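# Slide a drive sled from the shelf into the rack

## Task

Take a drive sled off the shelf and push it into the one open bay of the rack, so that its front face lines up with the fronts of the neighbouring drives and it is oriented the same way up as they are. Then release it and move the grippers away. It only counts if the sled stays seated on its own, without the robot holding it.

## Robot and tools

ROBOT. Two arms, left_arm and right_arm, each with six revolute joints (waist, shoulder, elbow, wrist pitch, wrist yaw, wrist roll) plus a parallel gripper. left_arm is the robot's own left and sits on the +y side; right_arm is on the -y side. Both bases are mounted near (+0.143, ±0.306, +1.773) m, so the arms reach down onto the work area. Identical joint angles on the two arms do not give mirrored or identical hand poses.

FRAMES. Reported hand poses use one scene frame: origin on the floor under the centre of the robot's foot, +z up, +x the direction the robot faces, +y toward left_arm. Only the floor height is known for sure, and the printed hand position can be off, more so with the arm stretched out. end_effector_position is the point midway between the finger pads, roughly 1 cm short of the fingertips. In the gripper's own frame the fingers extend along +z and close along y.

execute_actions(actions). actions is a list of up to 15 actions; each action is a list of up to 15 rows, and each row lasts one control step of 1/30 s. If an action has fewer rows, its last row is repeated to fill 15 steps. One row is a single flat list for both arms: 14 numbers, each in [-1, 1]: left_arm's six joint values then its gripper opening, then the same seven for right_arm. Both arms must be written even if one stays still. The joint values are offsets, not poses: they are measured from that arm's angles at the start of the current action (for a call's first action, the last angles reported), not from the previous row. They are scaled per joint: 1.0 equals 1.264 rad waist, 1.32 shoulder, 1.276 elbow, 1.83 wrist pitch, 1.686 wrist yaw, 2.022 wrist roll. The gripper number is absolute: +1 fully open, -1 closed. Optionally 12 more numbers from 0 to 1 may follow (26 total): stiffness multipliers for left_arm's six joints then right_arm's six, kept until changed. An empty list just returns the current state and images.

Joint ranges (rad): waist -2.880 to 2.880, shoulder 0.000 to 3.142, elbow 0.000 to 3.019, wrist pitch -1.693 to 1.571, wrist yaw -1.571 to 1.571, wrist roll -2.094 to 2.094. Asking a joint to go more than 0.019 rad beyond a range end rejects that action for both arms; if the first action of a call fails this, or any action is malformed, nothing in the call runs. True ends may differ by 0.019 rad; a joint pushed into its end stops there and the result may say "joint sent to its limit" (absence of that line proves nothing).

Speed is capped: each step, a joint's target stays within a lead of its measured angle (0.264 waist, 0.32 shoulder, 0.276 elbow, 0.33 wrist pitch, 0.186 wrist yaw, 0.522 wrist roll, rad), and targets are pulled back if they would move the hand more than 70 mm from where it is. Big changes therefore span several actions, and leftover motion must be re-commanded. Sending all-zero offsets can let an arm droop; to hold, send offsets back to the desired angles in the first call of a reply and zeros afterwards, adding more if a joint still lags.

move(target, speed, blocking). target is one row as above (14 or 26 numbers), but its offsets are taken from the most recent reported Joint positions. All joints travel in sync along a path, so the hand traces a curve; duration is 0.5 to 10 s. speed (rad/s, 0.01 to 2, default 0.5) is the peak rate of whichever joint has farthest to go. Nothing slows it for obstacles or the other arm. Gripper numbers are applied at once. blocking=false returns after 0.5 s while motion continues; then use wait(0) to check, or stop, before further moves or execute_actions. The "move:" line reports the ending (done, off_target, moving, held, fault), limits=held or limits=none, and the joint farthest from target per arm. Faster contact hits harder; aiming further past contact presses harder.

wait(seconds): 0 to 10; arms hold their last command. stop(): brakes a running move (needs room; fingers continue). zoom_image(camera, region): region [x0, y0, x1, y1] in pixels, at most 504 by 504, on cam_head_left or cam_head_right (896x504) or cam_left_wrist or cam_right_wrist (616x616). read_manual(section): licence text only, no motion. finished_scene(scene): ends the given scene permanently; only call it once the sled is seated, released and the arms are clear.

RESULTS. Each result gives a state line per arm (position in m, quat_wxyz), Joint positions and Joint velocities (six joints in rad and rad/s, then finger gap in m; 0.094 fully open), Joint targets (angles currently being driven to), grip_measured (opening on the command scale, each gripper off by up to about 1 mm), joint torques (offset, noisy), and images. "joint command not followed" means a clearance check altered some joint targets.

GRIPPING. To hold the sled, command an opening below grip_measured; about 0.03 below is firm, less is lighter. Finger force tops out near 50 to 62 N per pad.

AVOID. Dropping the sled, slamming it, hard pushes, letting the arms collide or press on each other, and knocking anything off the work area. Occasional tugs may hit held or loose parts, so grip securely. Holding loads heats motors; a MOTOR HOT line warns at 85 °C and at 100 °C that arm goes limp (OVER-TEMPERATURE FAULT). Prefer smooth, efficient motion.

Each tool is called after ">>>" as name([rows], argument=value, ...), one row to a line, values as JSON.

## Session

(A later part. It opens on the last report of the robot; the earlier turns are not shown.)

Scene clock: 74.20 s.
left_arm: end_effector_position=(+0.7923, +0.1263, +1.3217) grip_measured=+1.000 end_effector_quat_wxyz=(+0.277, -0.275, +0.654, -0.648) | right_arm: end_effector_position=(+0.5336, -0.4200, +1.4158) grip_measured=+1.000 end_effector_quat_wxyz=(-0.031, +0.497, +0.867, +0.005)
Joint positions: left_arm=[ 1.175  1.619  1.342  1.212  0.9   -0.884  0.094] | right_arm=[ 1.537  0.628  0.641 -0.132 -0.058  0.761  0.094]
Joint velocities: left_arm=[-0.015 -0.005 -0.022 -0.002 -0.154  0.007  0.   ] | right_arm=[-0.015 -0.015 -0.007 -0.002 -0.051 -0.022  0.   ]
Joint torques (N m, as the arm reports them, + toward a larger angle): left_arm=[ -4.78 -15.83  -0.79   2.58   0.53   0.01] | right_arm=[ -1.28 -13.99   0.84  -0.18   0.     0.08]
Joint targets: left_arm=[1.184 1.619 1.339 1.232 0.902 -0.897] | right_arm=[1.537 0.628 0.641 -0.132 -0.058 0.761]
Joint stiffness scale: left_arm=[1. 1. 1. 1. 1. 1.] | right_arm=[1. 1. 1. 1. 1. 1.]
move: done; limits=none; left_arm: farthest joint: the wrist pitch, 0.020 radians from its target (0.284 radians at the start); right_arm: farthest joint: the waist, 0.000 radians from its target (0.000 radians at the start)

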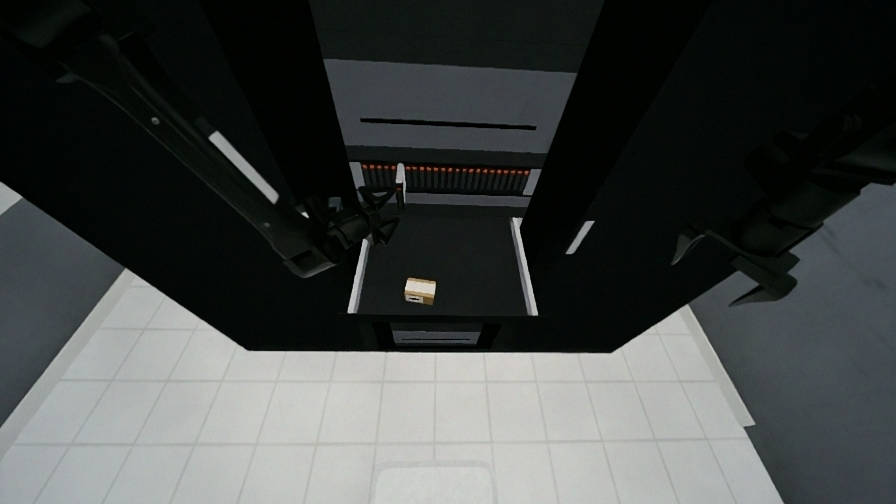

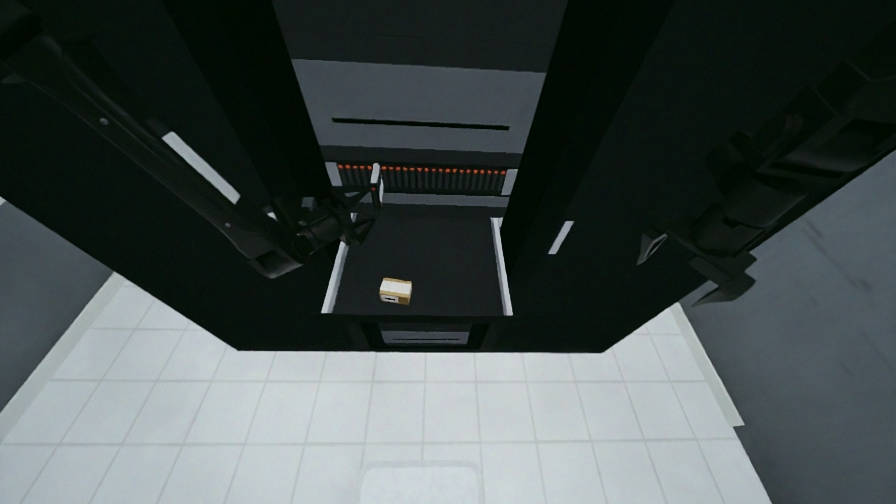

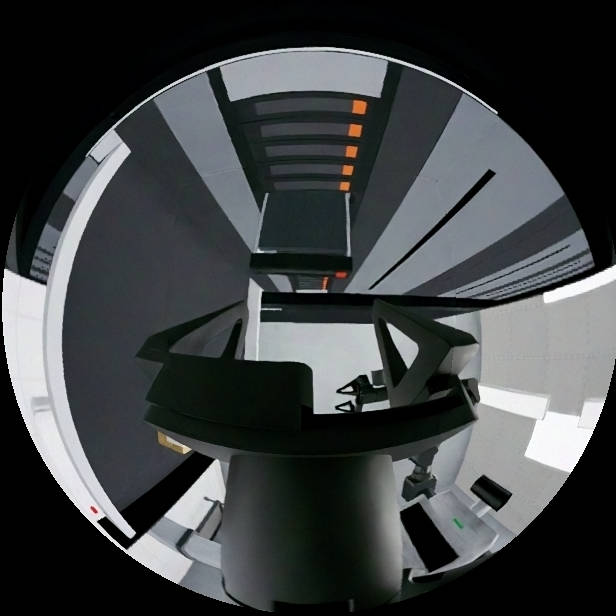

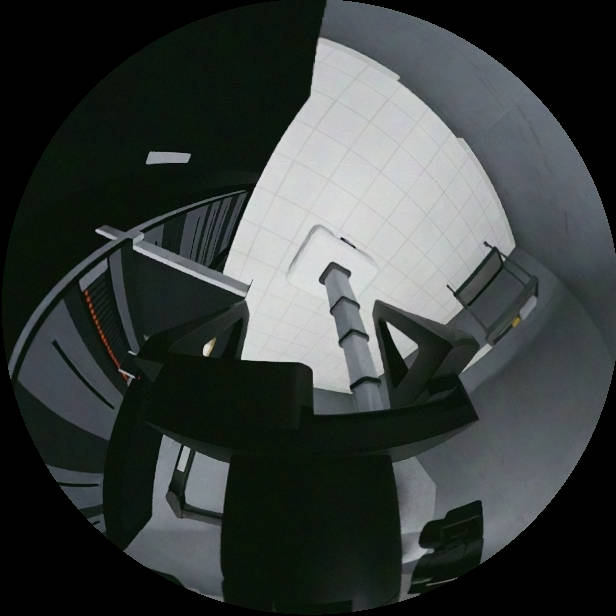

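>>> move(target=[0,0,0,0,0,0.79,-1,0,0,0,0,0,0,1], speed=1.5)

>>> move(target=[-0.05,0,0.19,-0.147,-0.014,0,-1,0,0,0,0,0,0,1], speed=0.1)

Scene clock: 78.97 s.
left_arm: end_effector_position=(+0.7923, +0.1263, +1.3217) grip_measured=-0.995 end_effector_quat_wxyz=(+0.656, +0.273, +0.655, -0.258) | right_arm: end_effector_position=(+0.5336, -0.4200, +1.4158) grip_measured=+1.000 end_effector_quat_wxyz=(-0.031, +0.497, +0.867, +0.005)
Joint positions: left_arm=[1.175 1.619 1.342 1.212 0.9   0.7   0.   ] | right_arm=[ 1.537  0.628  0.641 -0.132 -0.058  0.761  0.094]
Joint velocities: left_arm=[-0.015 -0.015 -0.017  0.007  0.007 -0.022  0.001] | right_arm=[ 0.015  0.005  0.002  0.007 -0.051 -0.051  0.   ]
Joint torques (N m, as the arm reports them, + toward a larger angle): left_arm=[ -5.46 -16.14  -0.49   1.7    0.43   0.21] | right_arm=[ -1.44 -13.96   0.84  -0.2    0.     0.07]
Joint targets: left_arm=[1.175 1.619 1.342 1.212 0.900 0.713] | right_arm=[1.537 0.628 0.641 -0.132 -0.058 0.761]
Joint stiffness scale: left_arm=[1. 1. 1. 1. 1. 1.] | right_arm=[1. 1. 1. 1. 1. 1.]
move: done; limits=none; left_arm: farthest joint: the wrist roll, 0.014 radians from its target (1.598 radians at the start); right_arm: farthest joint: the waist, 0.000 radians from its target (0.000 radians at the start)

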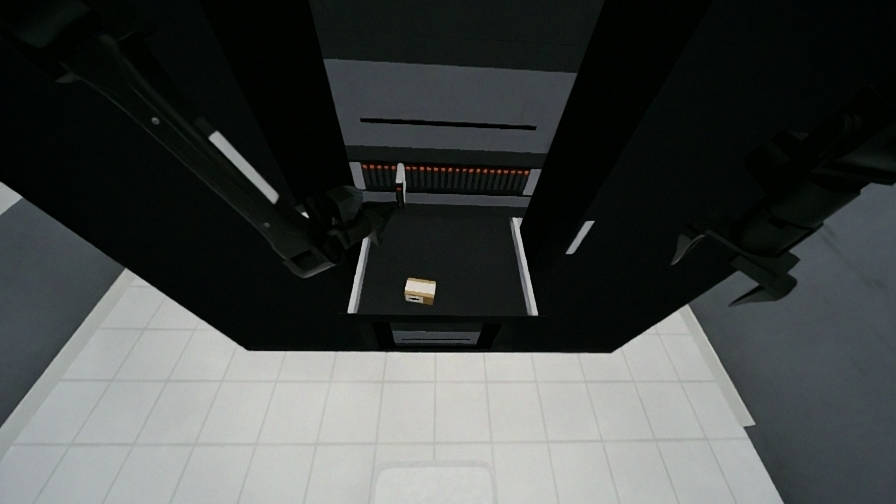

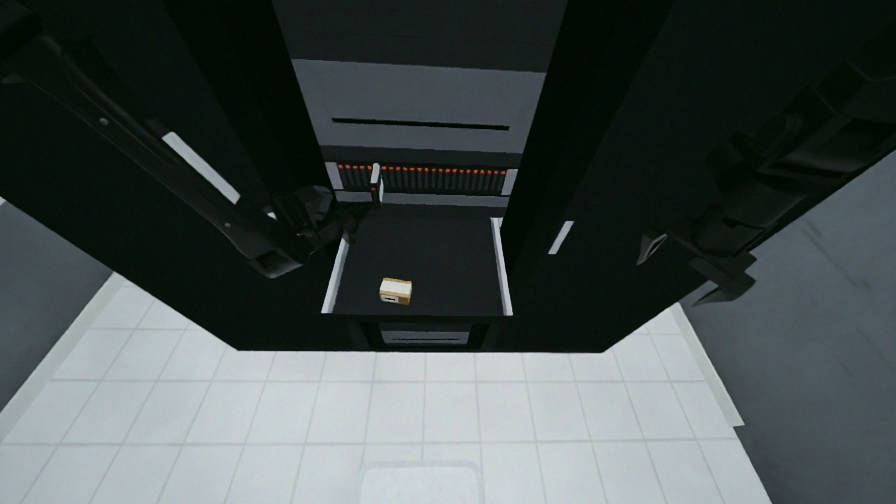

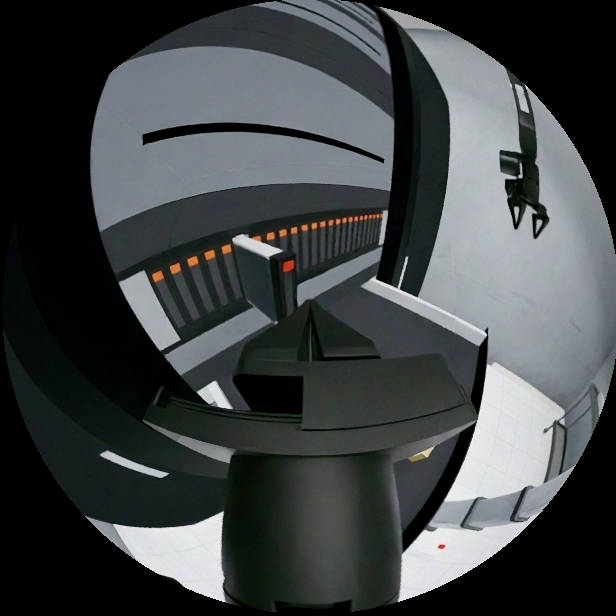

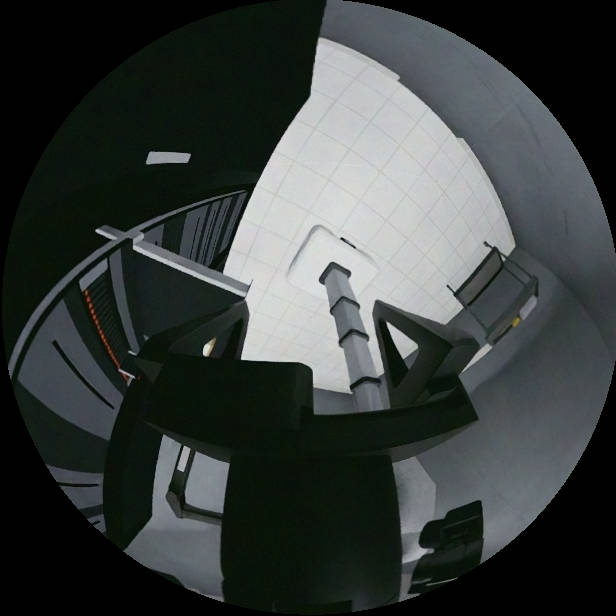

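Scene clock: 81.97 s.
left_arm: end_effector_position=(+0.8260, +0.1193, +1.3104) grip_measured=-0.995 end_effector_quat_wxyz=(+0.631, +0.273, +0.656, -0.312) | right_arm: end_effector_position=(+0.5336, -0.4200, +1.4158) grip_measured=+1.000 end_effector_quat_wxyz=(-0.031, +0.497, +0.867, +0.005)
Joint positions: left_arm=[1.169 1.619 1.47  0.982 0.959 0.7   0.   ] | right_arm=[ 1.537  0.628  0.641 -0.132 -0.058  0.761  0.094]
Joint velocities: left_arm=[-0.015 -0.015 -0.002 -0.012 -0.051 -0.037  0.001] | right_arm=[-0.005  0.015 -0.017  0.007 -0.022  0.037  0.   ]
Joint torques (N m, as the arm reports them, + toward a larger angle): left_arm=[-10.26 -17.27  12.22   0.01  -2.69   0.05] | right_arm=[ -1.28 -13.8    0.88  -0.13  -0.02   0.07]
Joint targets: left_arm=[1.112 1.619 1.585 0.943 0.876 0.700] | right_arm=[1.537 0.628 0.641 -0.132 -0.058 0.761]
Joint stiffness scale: left_arm=[1. 1. 1. 1. 1. 1.] | right_arm=[1. 1. 1. 1. 1. 1.]
move: off_target (left_arm); limits=none; left_arm: farthest joint: the elbow, 0.115 radians from its target (0.242 radians at the start); right_arm: farthest joint: the waist, 0.000 radians from its target (0.000 radians at the start)

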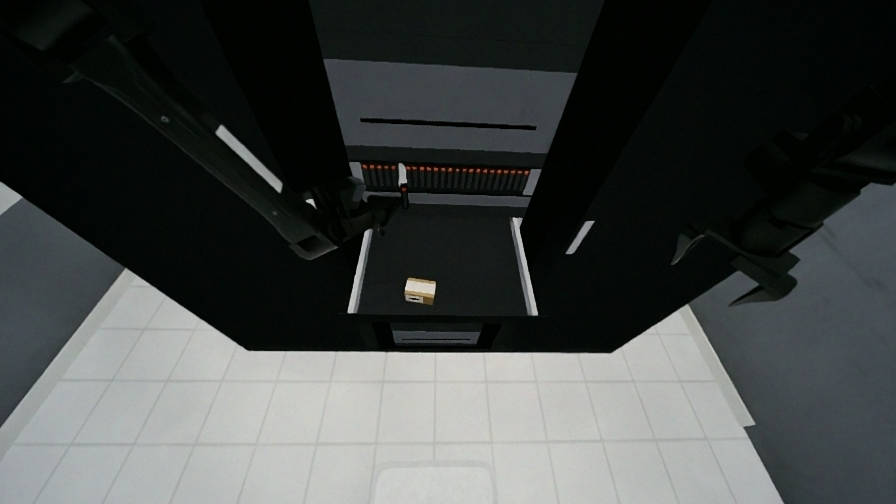

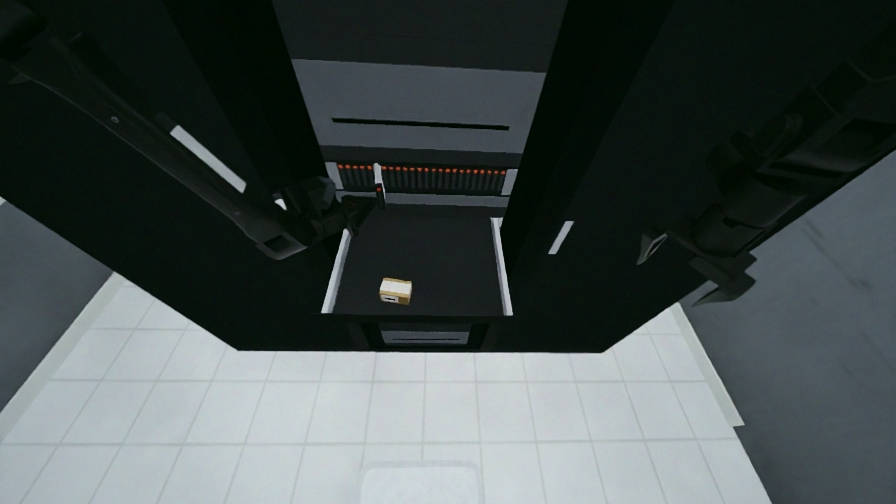

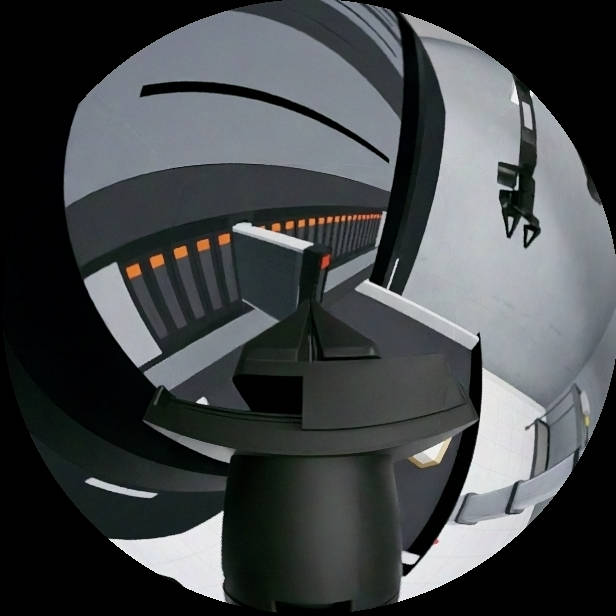

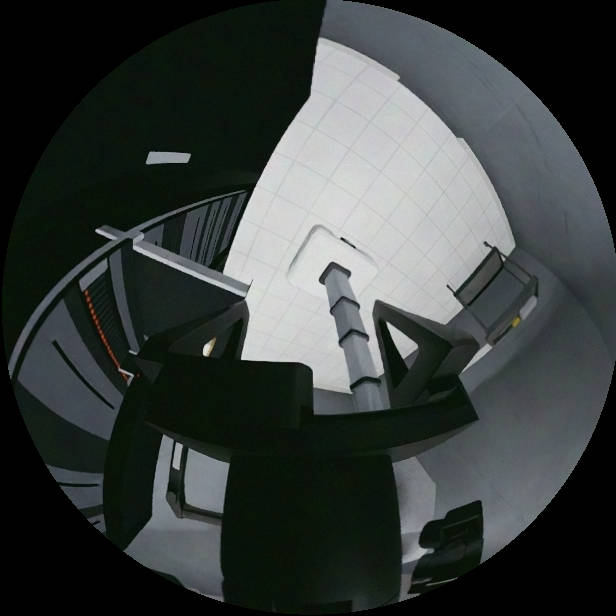

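>>> move(target=[0,0,-0.15,0.14,0,0,-1,0,0,0,0,0,0,1])

>>> move(target=[-0.205,0.095,0.01,0.17,-0.59,-0.015,-0.1,0,0,0,0,0,0,1])

Scene clock: 88.83 s.
left_arm: end_effector_position=(+0.7602, +0.1173, +1.3246) grip_measured=-0.995 end_effector_quat_wxyz=(+0.644, +0.281, +0.649, -0.292) | right_arm: end_effector_position=(+0.5336, -0.4200, +1.4158) grip_measured=+1.000 end_effector_quat_wxyz=(-0.031, +0.497, +0.867, +0.005)
Joint positions: left_arm=[1.182 1.616 1.281 1.219 0.96  0.7   0.   ] | right_arm=[ 1.537  0.628  0.641 -0.132 -0.058  0.761  0.094]
Joint velocities: left_arm=[-0.005 -0.015 -0.007 -0.002 -0.051  0.051 -0.   ] | right_arm=[-0.005 -0.015 -0.007 -0.012  0.022 -0.022  0.   ]
Joint torques (N m, as the arm reports them, + toward a larger angle): left_arm=[ -6.27 -15.83  -1.45   2.4    0.42   0.04] | right_arm=[ -1.32 -14.04   0.9   -0.14   0.     0.08]
Joint targets: left_arm=[1.169 1.619 1.278 1.238 0.959 0.700] | right_arm=[1.537 0.628 0.641 -0.132 -0.058 0.761]
Joint stiffness scale: left_arm=[1. 1. 1. 1. 1. 1.] | right_arm=[1. 1. 1. 1. 1. 1.]
move: done; limits=none; left_arm: farthest joint: the wrist pitch, 0.019 radians from its target (0.256 radians at the start); right_arm: farthest joint: the waist, 0.000 radians from its target (0.000 radians at the start)

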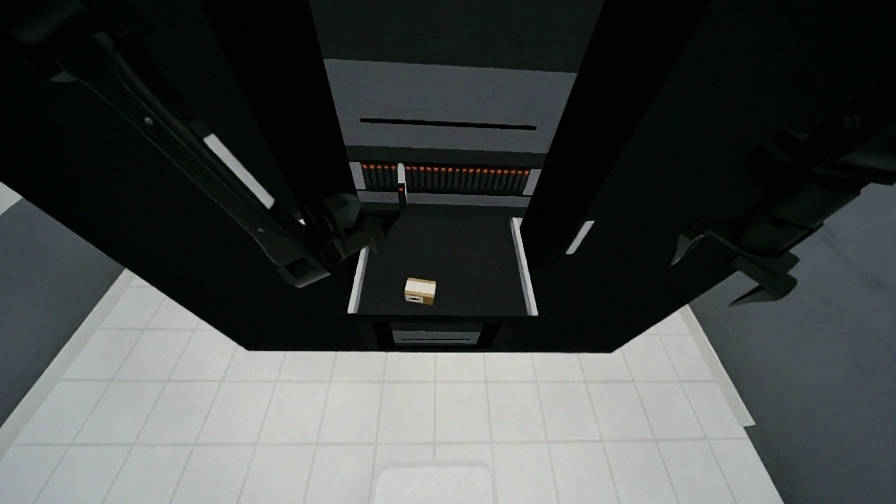

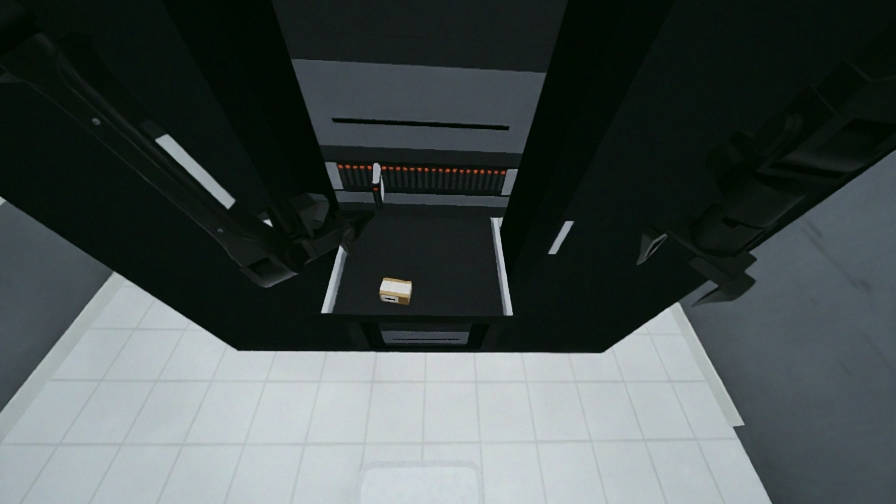

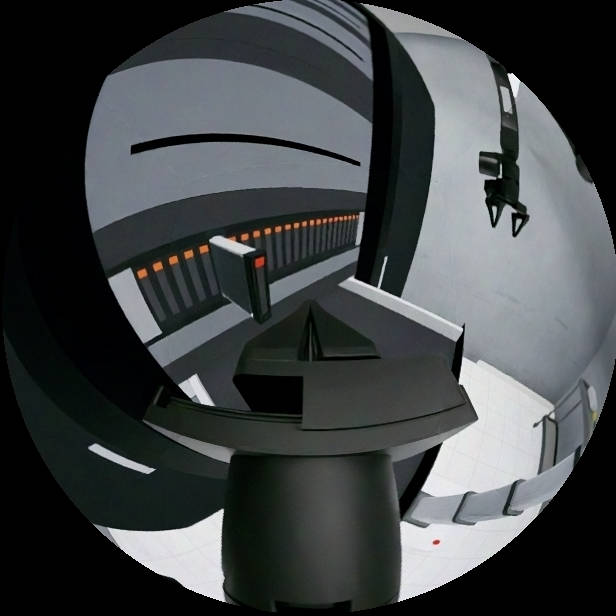

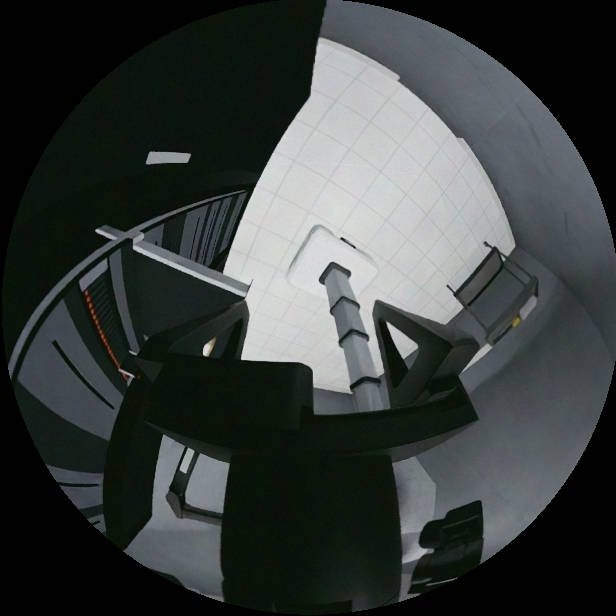

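Scene clock: 91.23 s.
left_arm: end_effector_position=(+0.7973, +0.1204, +1.3116) grip_measured=-0.102 end_effector_quat_wxyz=(+0.571, +0.007, +0.821, +0.005) | right_arm: end_effector_position=(+0.5336, -0.4200, +1.4158) grip_measured=+1.000 end_effector_quat_wxyz=(-0.031, +0.497, +0.867, +0.005)
Joint positions: left_arm=[ 0.939  1.725  1.29   1.51  -0.033  0.683  0.042] | right_arm=[ 1.537  0.628  0.641 -0.132 -0.058  0.761  0.094]
Joint velocities: left_arm=[-0.015 -0.015 -0.007 -0.007 -0.007 -0.007  0.001] | right_arm=[-0.015 -0.015 -0.002  0.007  0.022  0.007  0.   ]
Joint torques (N m, as the arm reports them, + toward a larger angle): left_arm=[ -9.39 -11.48  -0.75   2.64   0.32  -0.15] | right_arm=[ -1.28 -13.94   0.84  -0.1   -0.01   0.08]
Joint targets: left_arm=[0.923 1.742 1.294 1.531 -0.035 0.669] | right_arm=[1.537 0.628 0.641 -0.132 -0.058 0.761]
Joint stiffness scale: left_arm=[1. 1. 1. 1. 1. 1.] | right_arm=[1. 1. 1. 1. 1. 1.]
move: done; limits=none; left_arm: farthest joint: the wrist pitch, 0.020 radians from its target (0.311 radians at the start); right_arm: farthest joint: the waist, 0.000 radians from its target (0.000 radians at the start)

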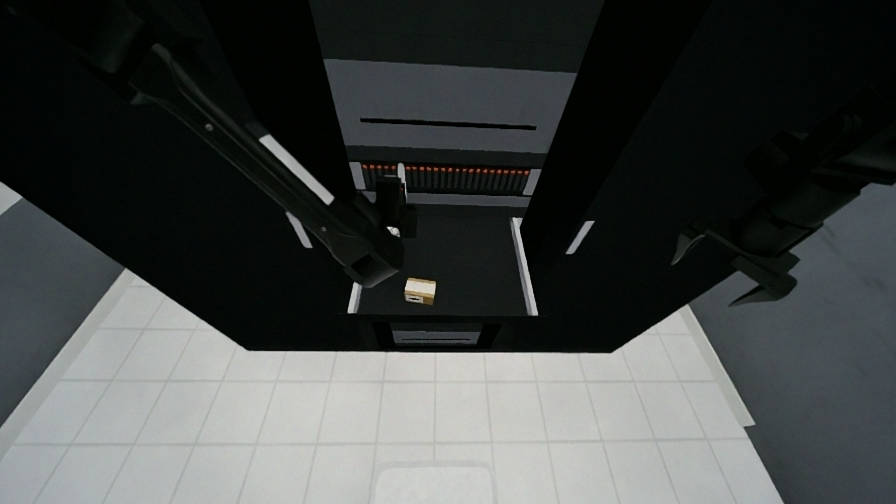

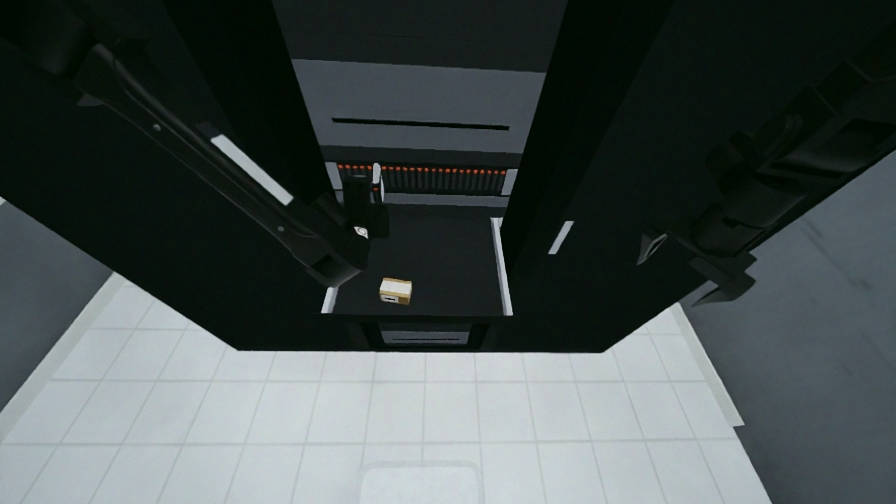

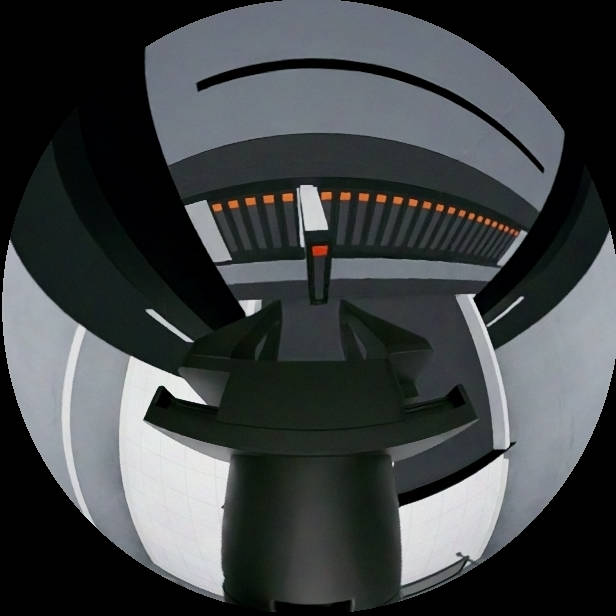

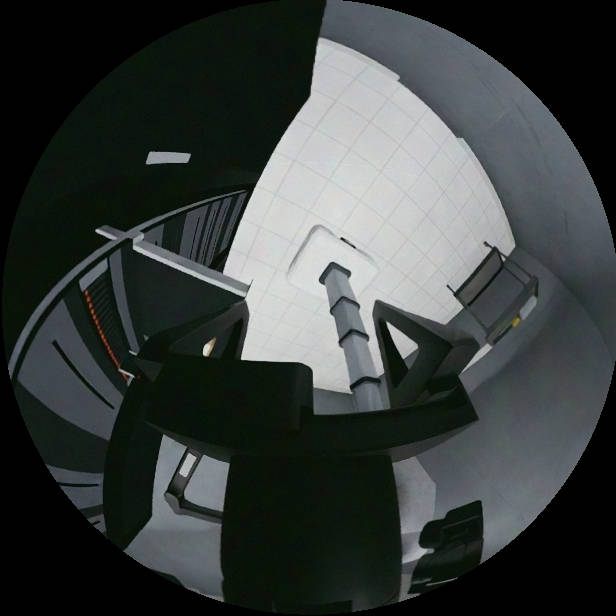

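>>> move(target=[-0.018,-0.028,0.07,-0.053,-0.004,0,-0.1,0,0,0,0,0,0,1], speed=0.15)

>>> move(target=[0,0,0,0,0,0,-0.75,0,0,0,0,0,0,1])

>>> move(target=[-0.03,-0.035,0.1,-0.05,-0.004,0,-0.75,0,0,0,0,0,0,1], speed=0.06)

Scene clock: 95.43 s.
left_arm: end_effector_position=(+0.8335, +0.1249, +1.3069) grip_measured=-0.102 end_effector_quat_wxyz=(+0.572, +0.004, +0.820, +0.008) | right_arm: end_effector_position=(+0.5336, -0.4200, +1.4158) grip_measured=+1.000 end_effector_quat_wxyz=(-0.031, +0.497, +0.867, +0.005)
Joint positions: left_arm=[ 0.937  1.716  1.376  1.422 -0.038  0.682  0.042] | right_arm=[ 1.537  0.628  0.641 -0.132 -0.058  0.761  0.094]
Joint velocities: left_arm=[-0.005 -0.005 -0.007 -0.002 -0.051  0.051 -0.   ] | right_arm=[-0.015 -0.015  0.002  0.002 -0.051  0.022  0.   ]
Joint torques (N m, as the arm reports them, + toward a larger angle): left_arm=[ -9.94 -17.06  -0.31   1.46   0.33   0.04] | right_arm=[ -1.36 -13.92   0.86  -0.14  -0.01   0.07]
Joint targets: left_arm=[0.916 1.688 1.379 1.413 -0.040 0.682] | right_arm=[1.537 0.628 0.641 -0.132 -0.058 0.761]
Joint stiffness scale: left_arm=[1. 1. 1. 1. 1. 1.] | right_arm=[1. 1. 1. 1. 1. 1.]
move: off_target (left_arm); limits=none; left_arm: farthest joint: the shoulder, 0.028 radians from its target (0.037 radians at the start); right_arm: farthest joint: the waist, 0.000 radians from its target (0.000 radians at the start)

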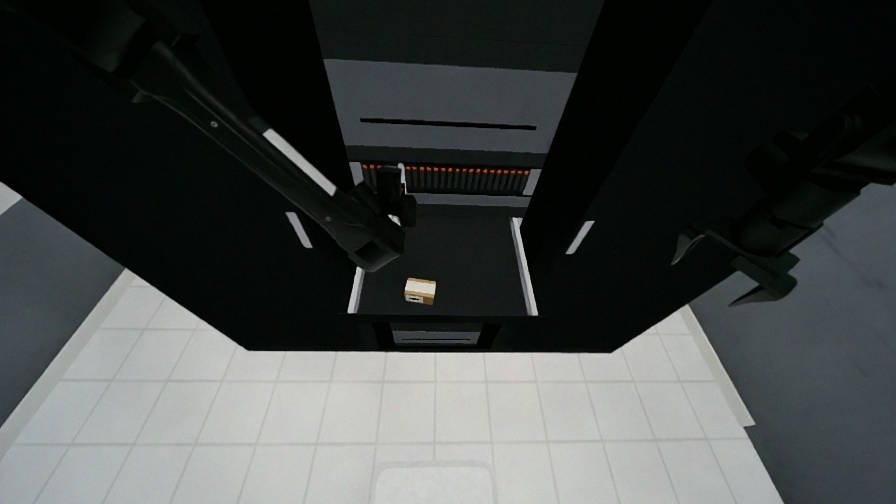

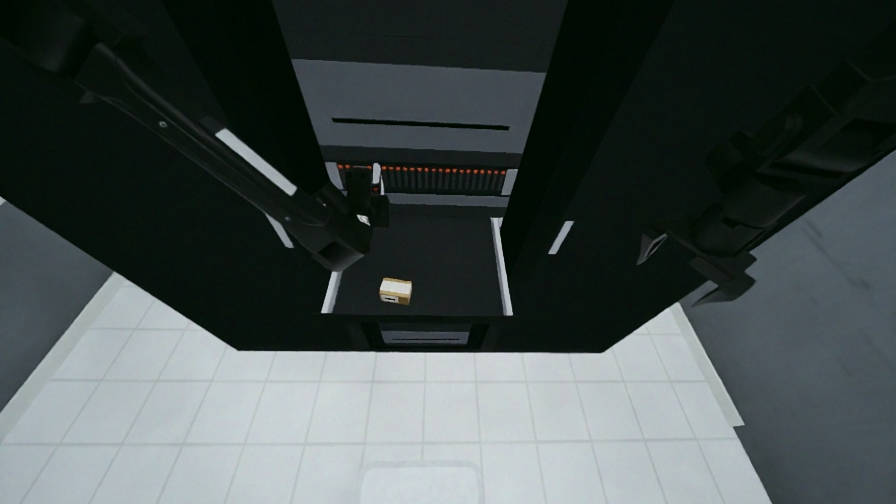

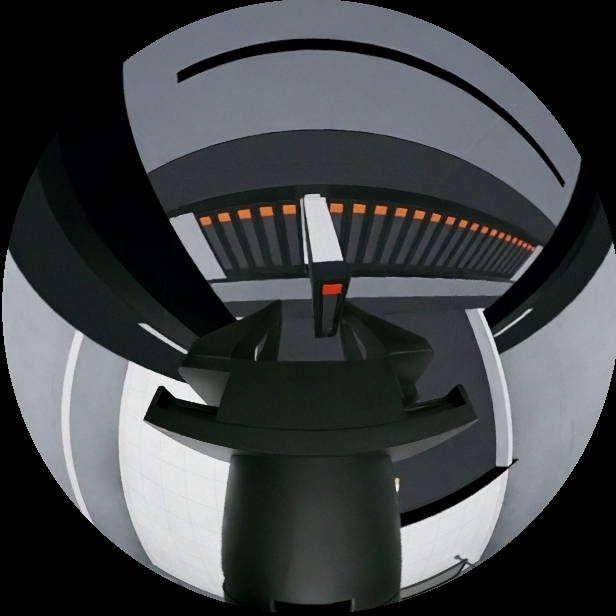

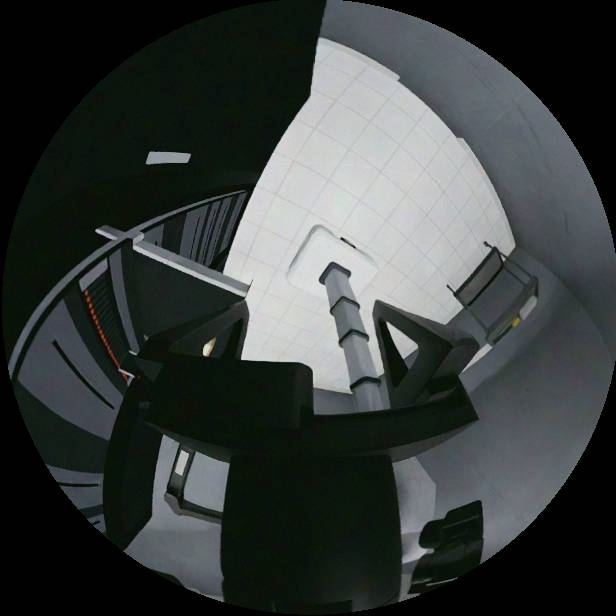

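Scene clock: 95.93 s.
left_arm: end_effector_position=(+0.8336, +0.1245, +1.3071) grip_measured=-0.670 end_effector_quat_wxyz=(+0.573, +0.004, +0.820, +0.007) | right_arm: end_effector_position=(+0.5336, -0.4200, +1.4158) grip_measured=+1.000 end_effector_quat_wxyz=(-0.031, +0.497, +0.867, +0.005)
Joint positions: left_arm=[ 0.937  1.716  1.376  1.422 -0.036  0.682  0.016] | right_arm=[ 1.537  0.628  0.641 -0.132 -0.058  0.761  0.094]
Joint velocities: left_arm=[-0.005 -0.005 -0.002 -0.002  0.007 -0.007 -0.   ] | right_arm=[ 0.005 -0.015 -0.002  0.002  0.022 -0.022  0.   ]
Joint torques (N m, as the arm reports them, + toward a larger angle): left_arm=[ -8.19 -13.9   -0.54   1.81   0.31   0.03] | right_arm=[ -1.34 -13.86   0.83  -0.17   0.01   0.08]
Joint targets: left_arm=[0.937 1.716 1.376 1.422 -0.038 0.682] | right_arm=[1.537 0.628 0.641 -0.132 -0.058 0.761]
Joint stiffness scale: left_arm=[1. 1. 1. 1. 1. 1.] | right_arm=[1. 1. 1. 1. 1. 1.]
move: done; limits=none; left_arm: farthest joint: the wrist yaw, 0.002 radians from its target (0.000 radians at the start); right_arm: farthest joint: the waist, 0.000 radians from its target (0.000 radians at the start)

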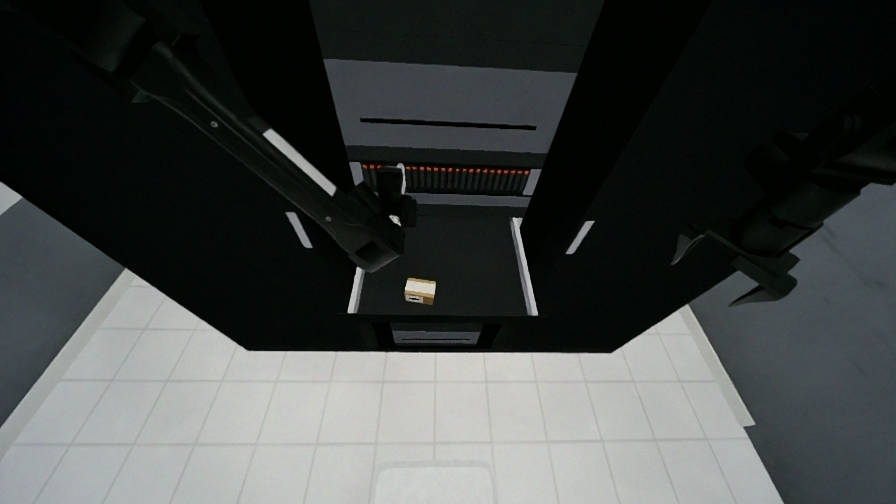

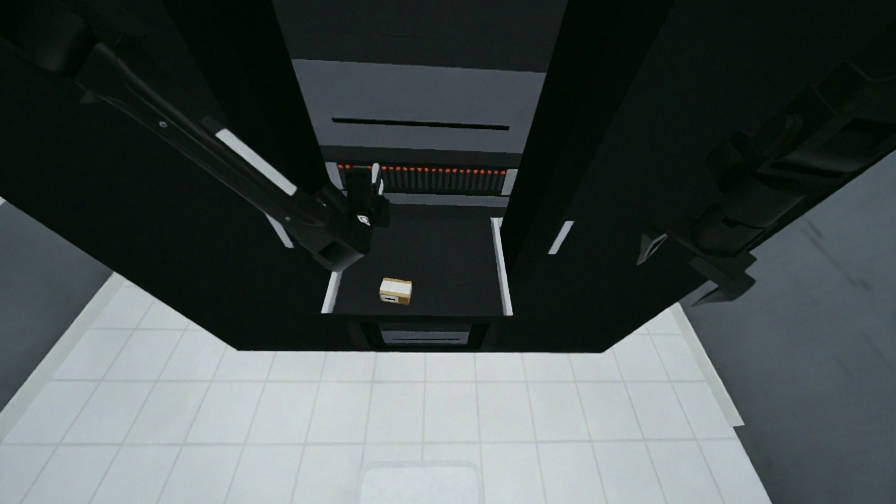

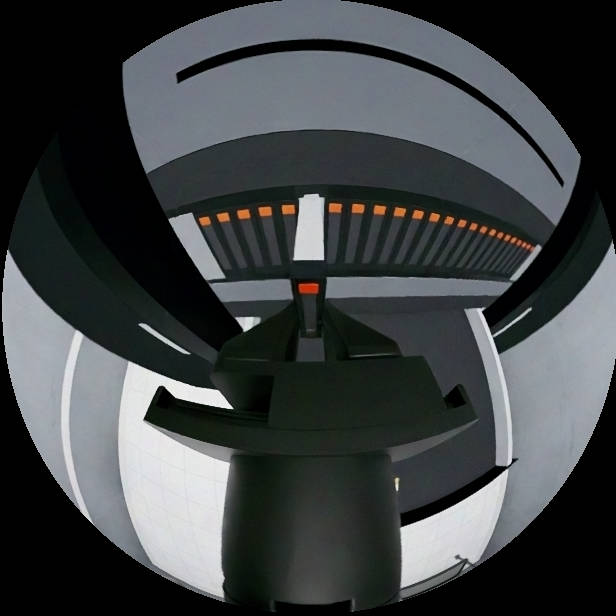

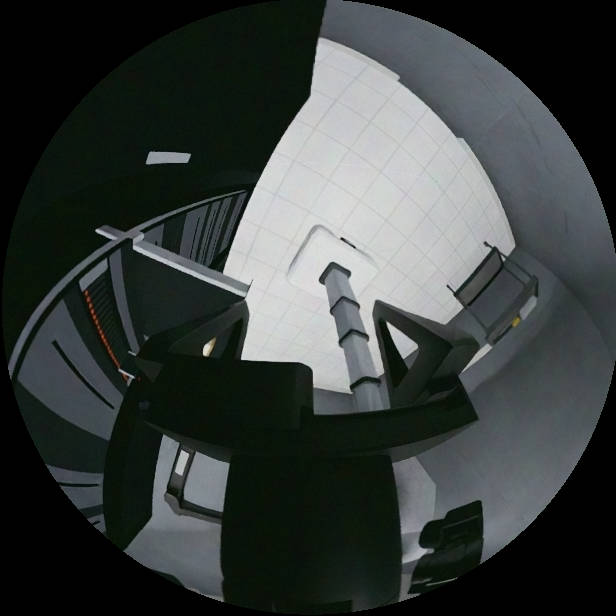

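Scene clock: 98.30 s.
left_arm: end_effector_position=(+0.8374, +0.1206, +1.3060) grip_measured=-0.670 end_effector_quat_wxyz=(+0.565, +0.000, +0.825, +0.006) | right_arm: end_effector_position=(+0.5336, -0.4200, +1.4158) grip_measured=+1.000 end_effector_quat_wxyz=(-0.031, +0.497, +0.867, +0.005)
Joint positions: left_arm=[ 0.927  1.716  1.387  1.399 -0.054  0.682  0.016] | right_arm=[ 1.537  0.628  0.641 -0.132 -0.058  0.761  0.094]
Joint velocities: left_arm=[ 0.005  0.005 -0.012  0.007  0.007 -0.037 -0.   ] | right_arm=[-0.024 -0.005  0.012  0.007 -0.022  0.007  0.   ]
Joint torques (N m, as the arm reports them, + toward a larger angle): left_arm=[-10.2  -17.59  10.48  -0.76   0.79   0.04] | right_arm=[ -1.4  -13.81   0.87  -0.14   0.01   0.06]
Joint targets: left_arm=[0.901 1.673 1.495 1.336 -0.043 0.682] | right_arm=[1.537 0.628 0.641 -0.132 -0.058 0.761]
Joint stiffness scale: left_arm=[1. 1. 1. 1. 1. 1.] | right_arm=[1. 1. 1. 1. 1. 1.]
move: off_target (left_arm); limits=none; left_arm: farthest joint: the elbow, 0.116 radians from its target (0.127 radians at the start); right_arm: farthest joint: the waist, 0.000 radians from its target (0.000 radians at the start)

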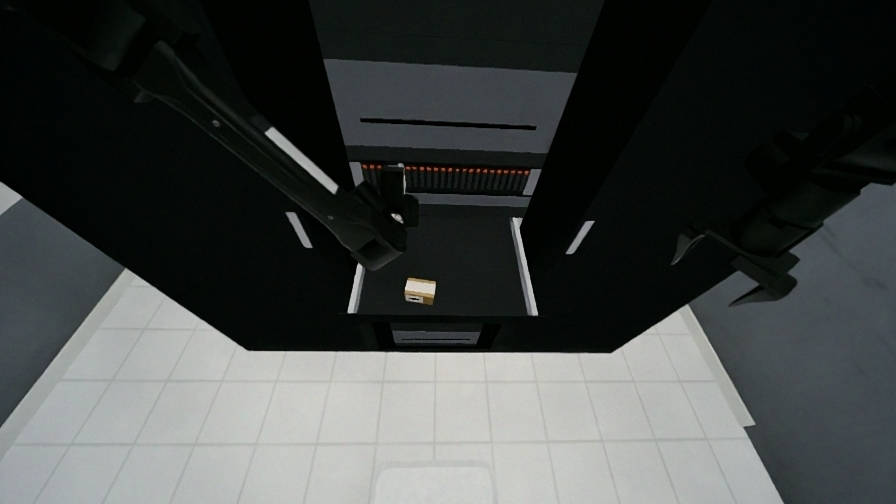

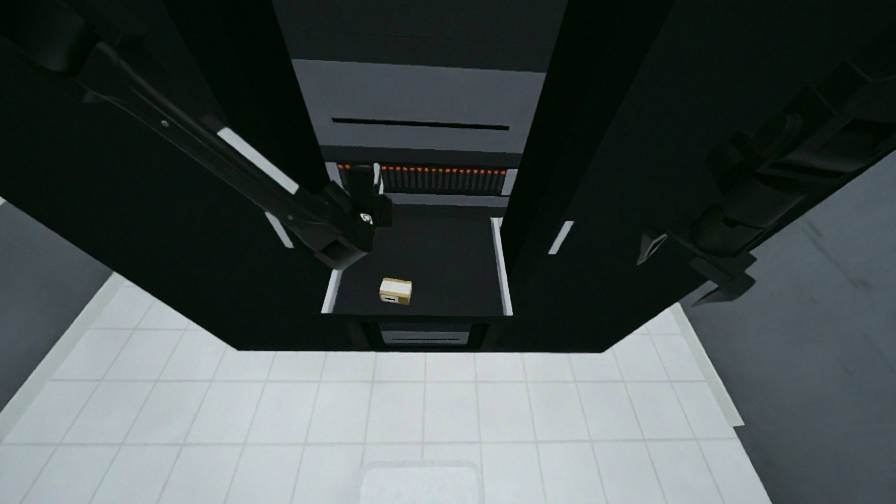

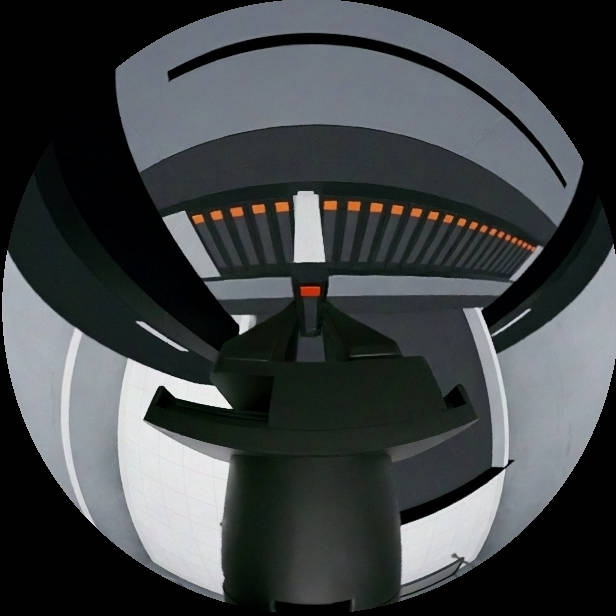

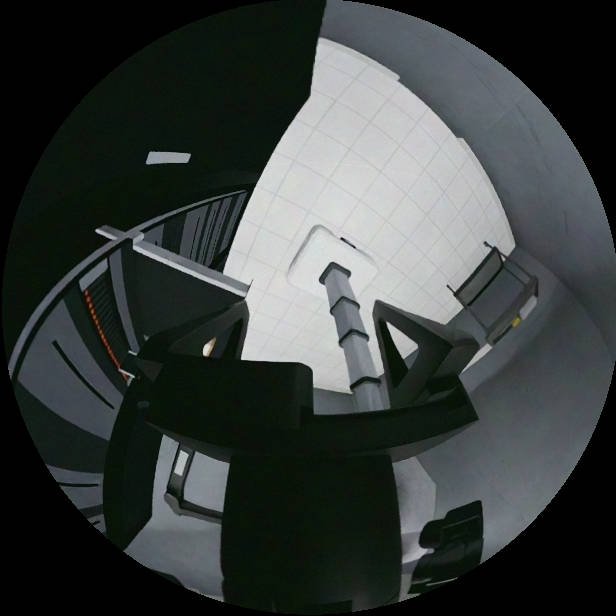

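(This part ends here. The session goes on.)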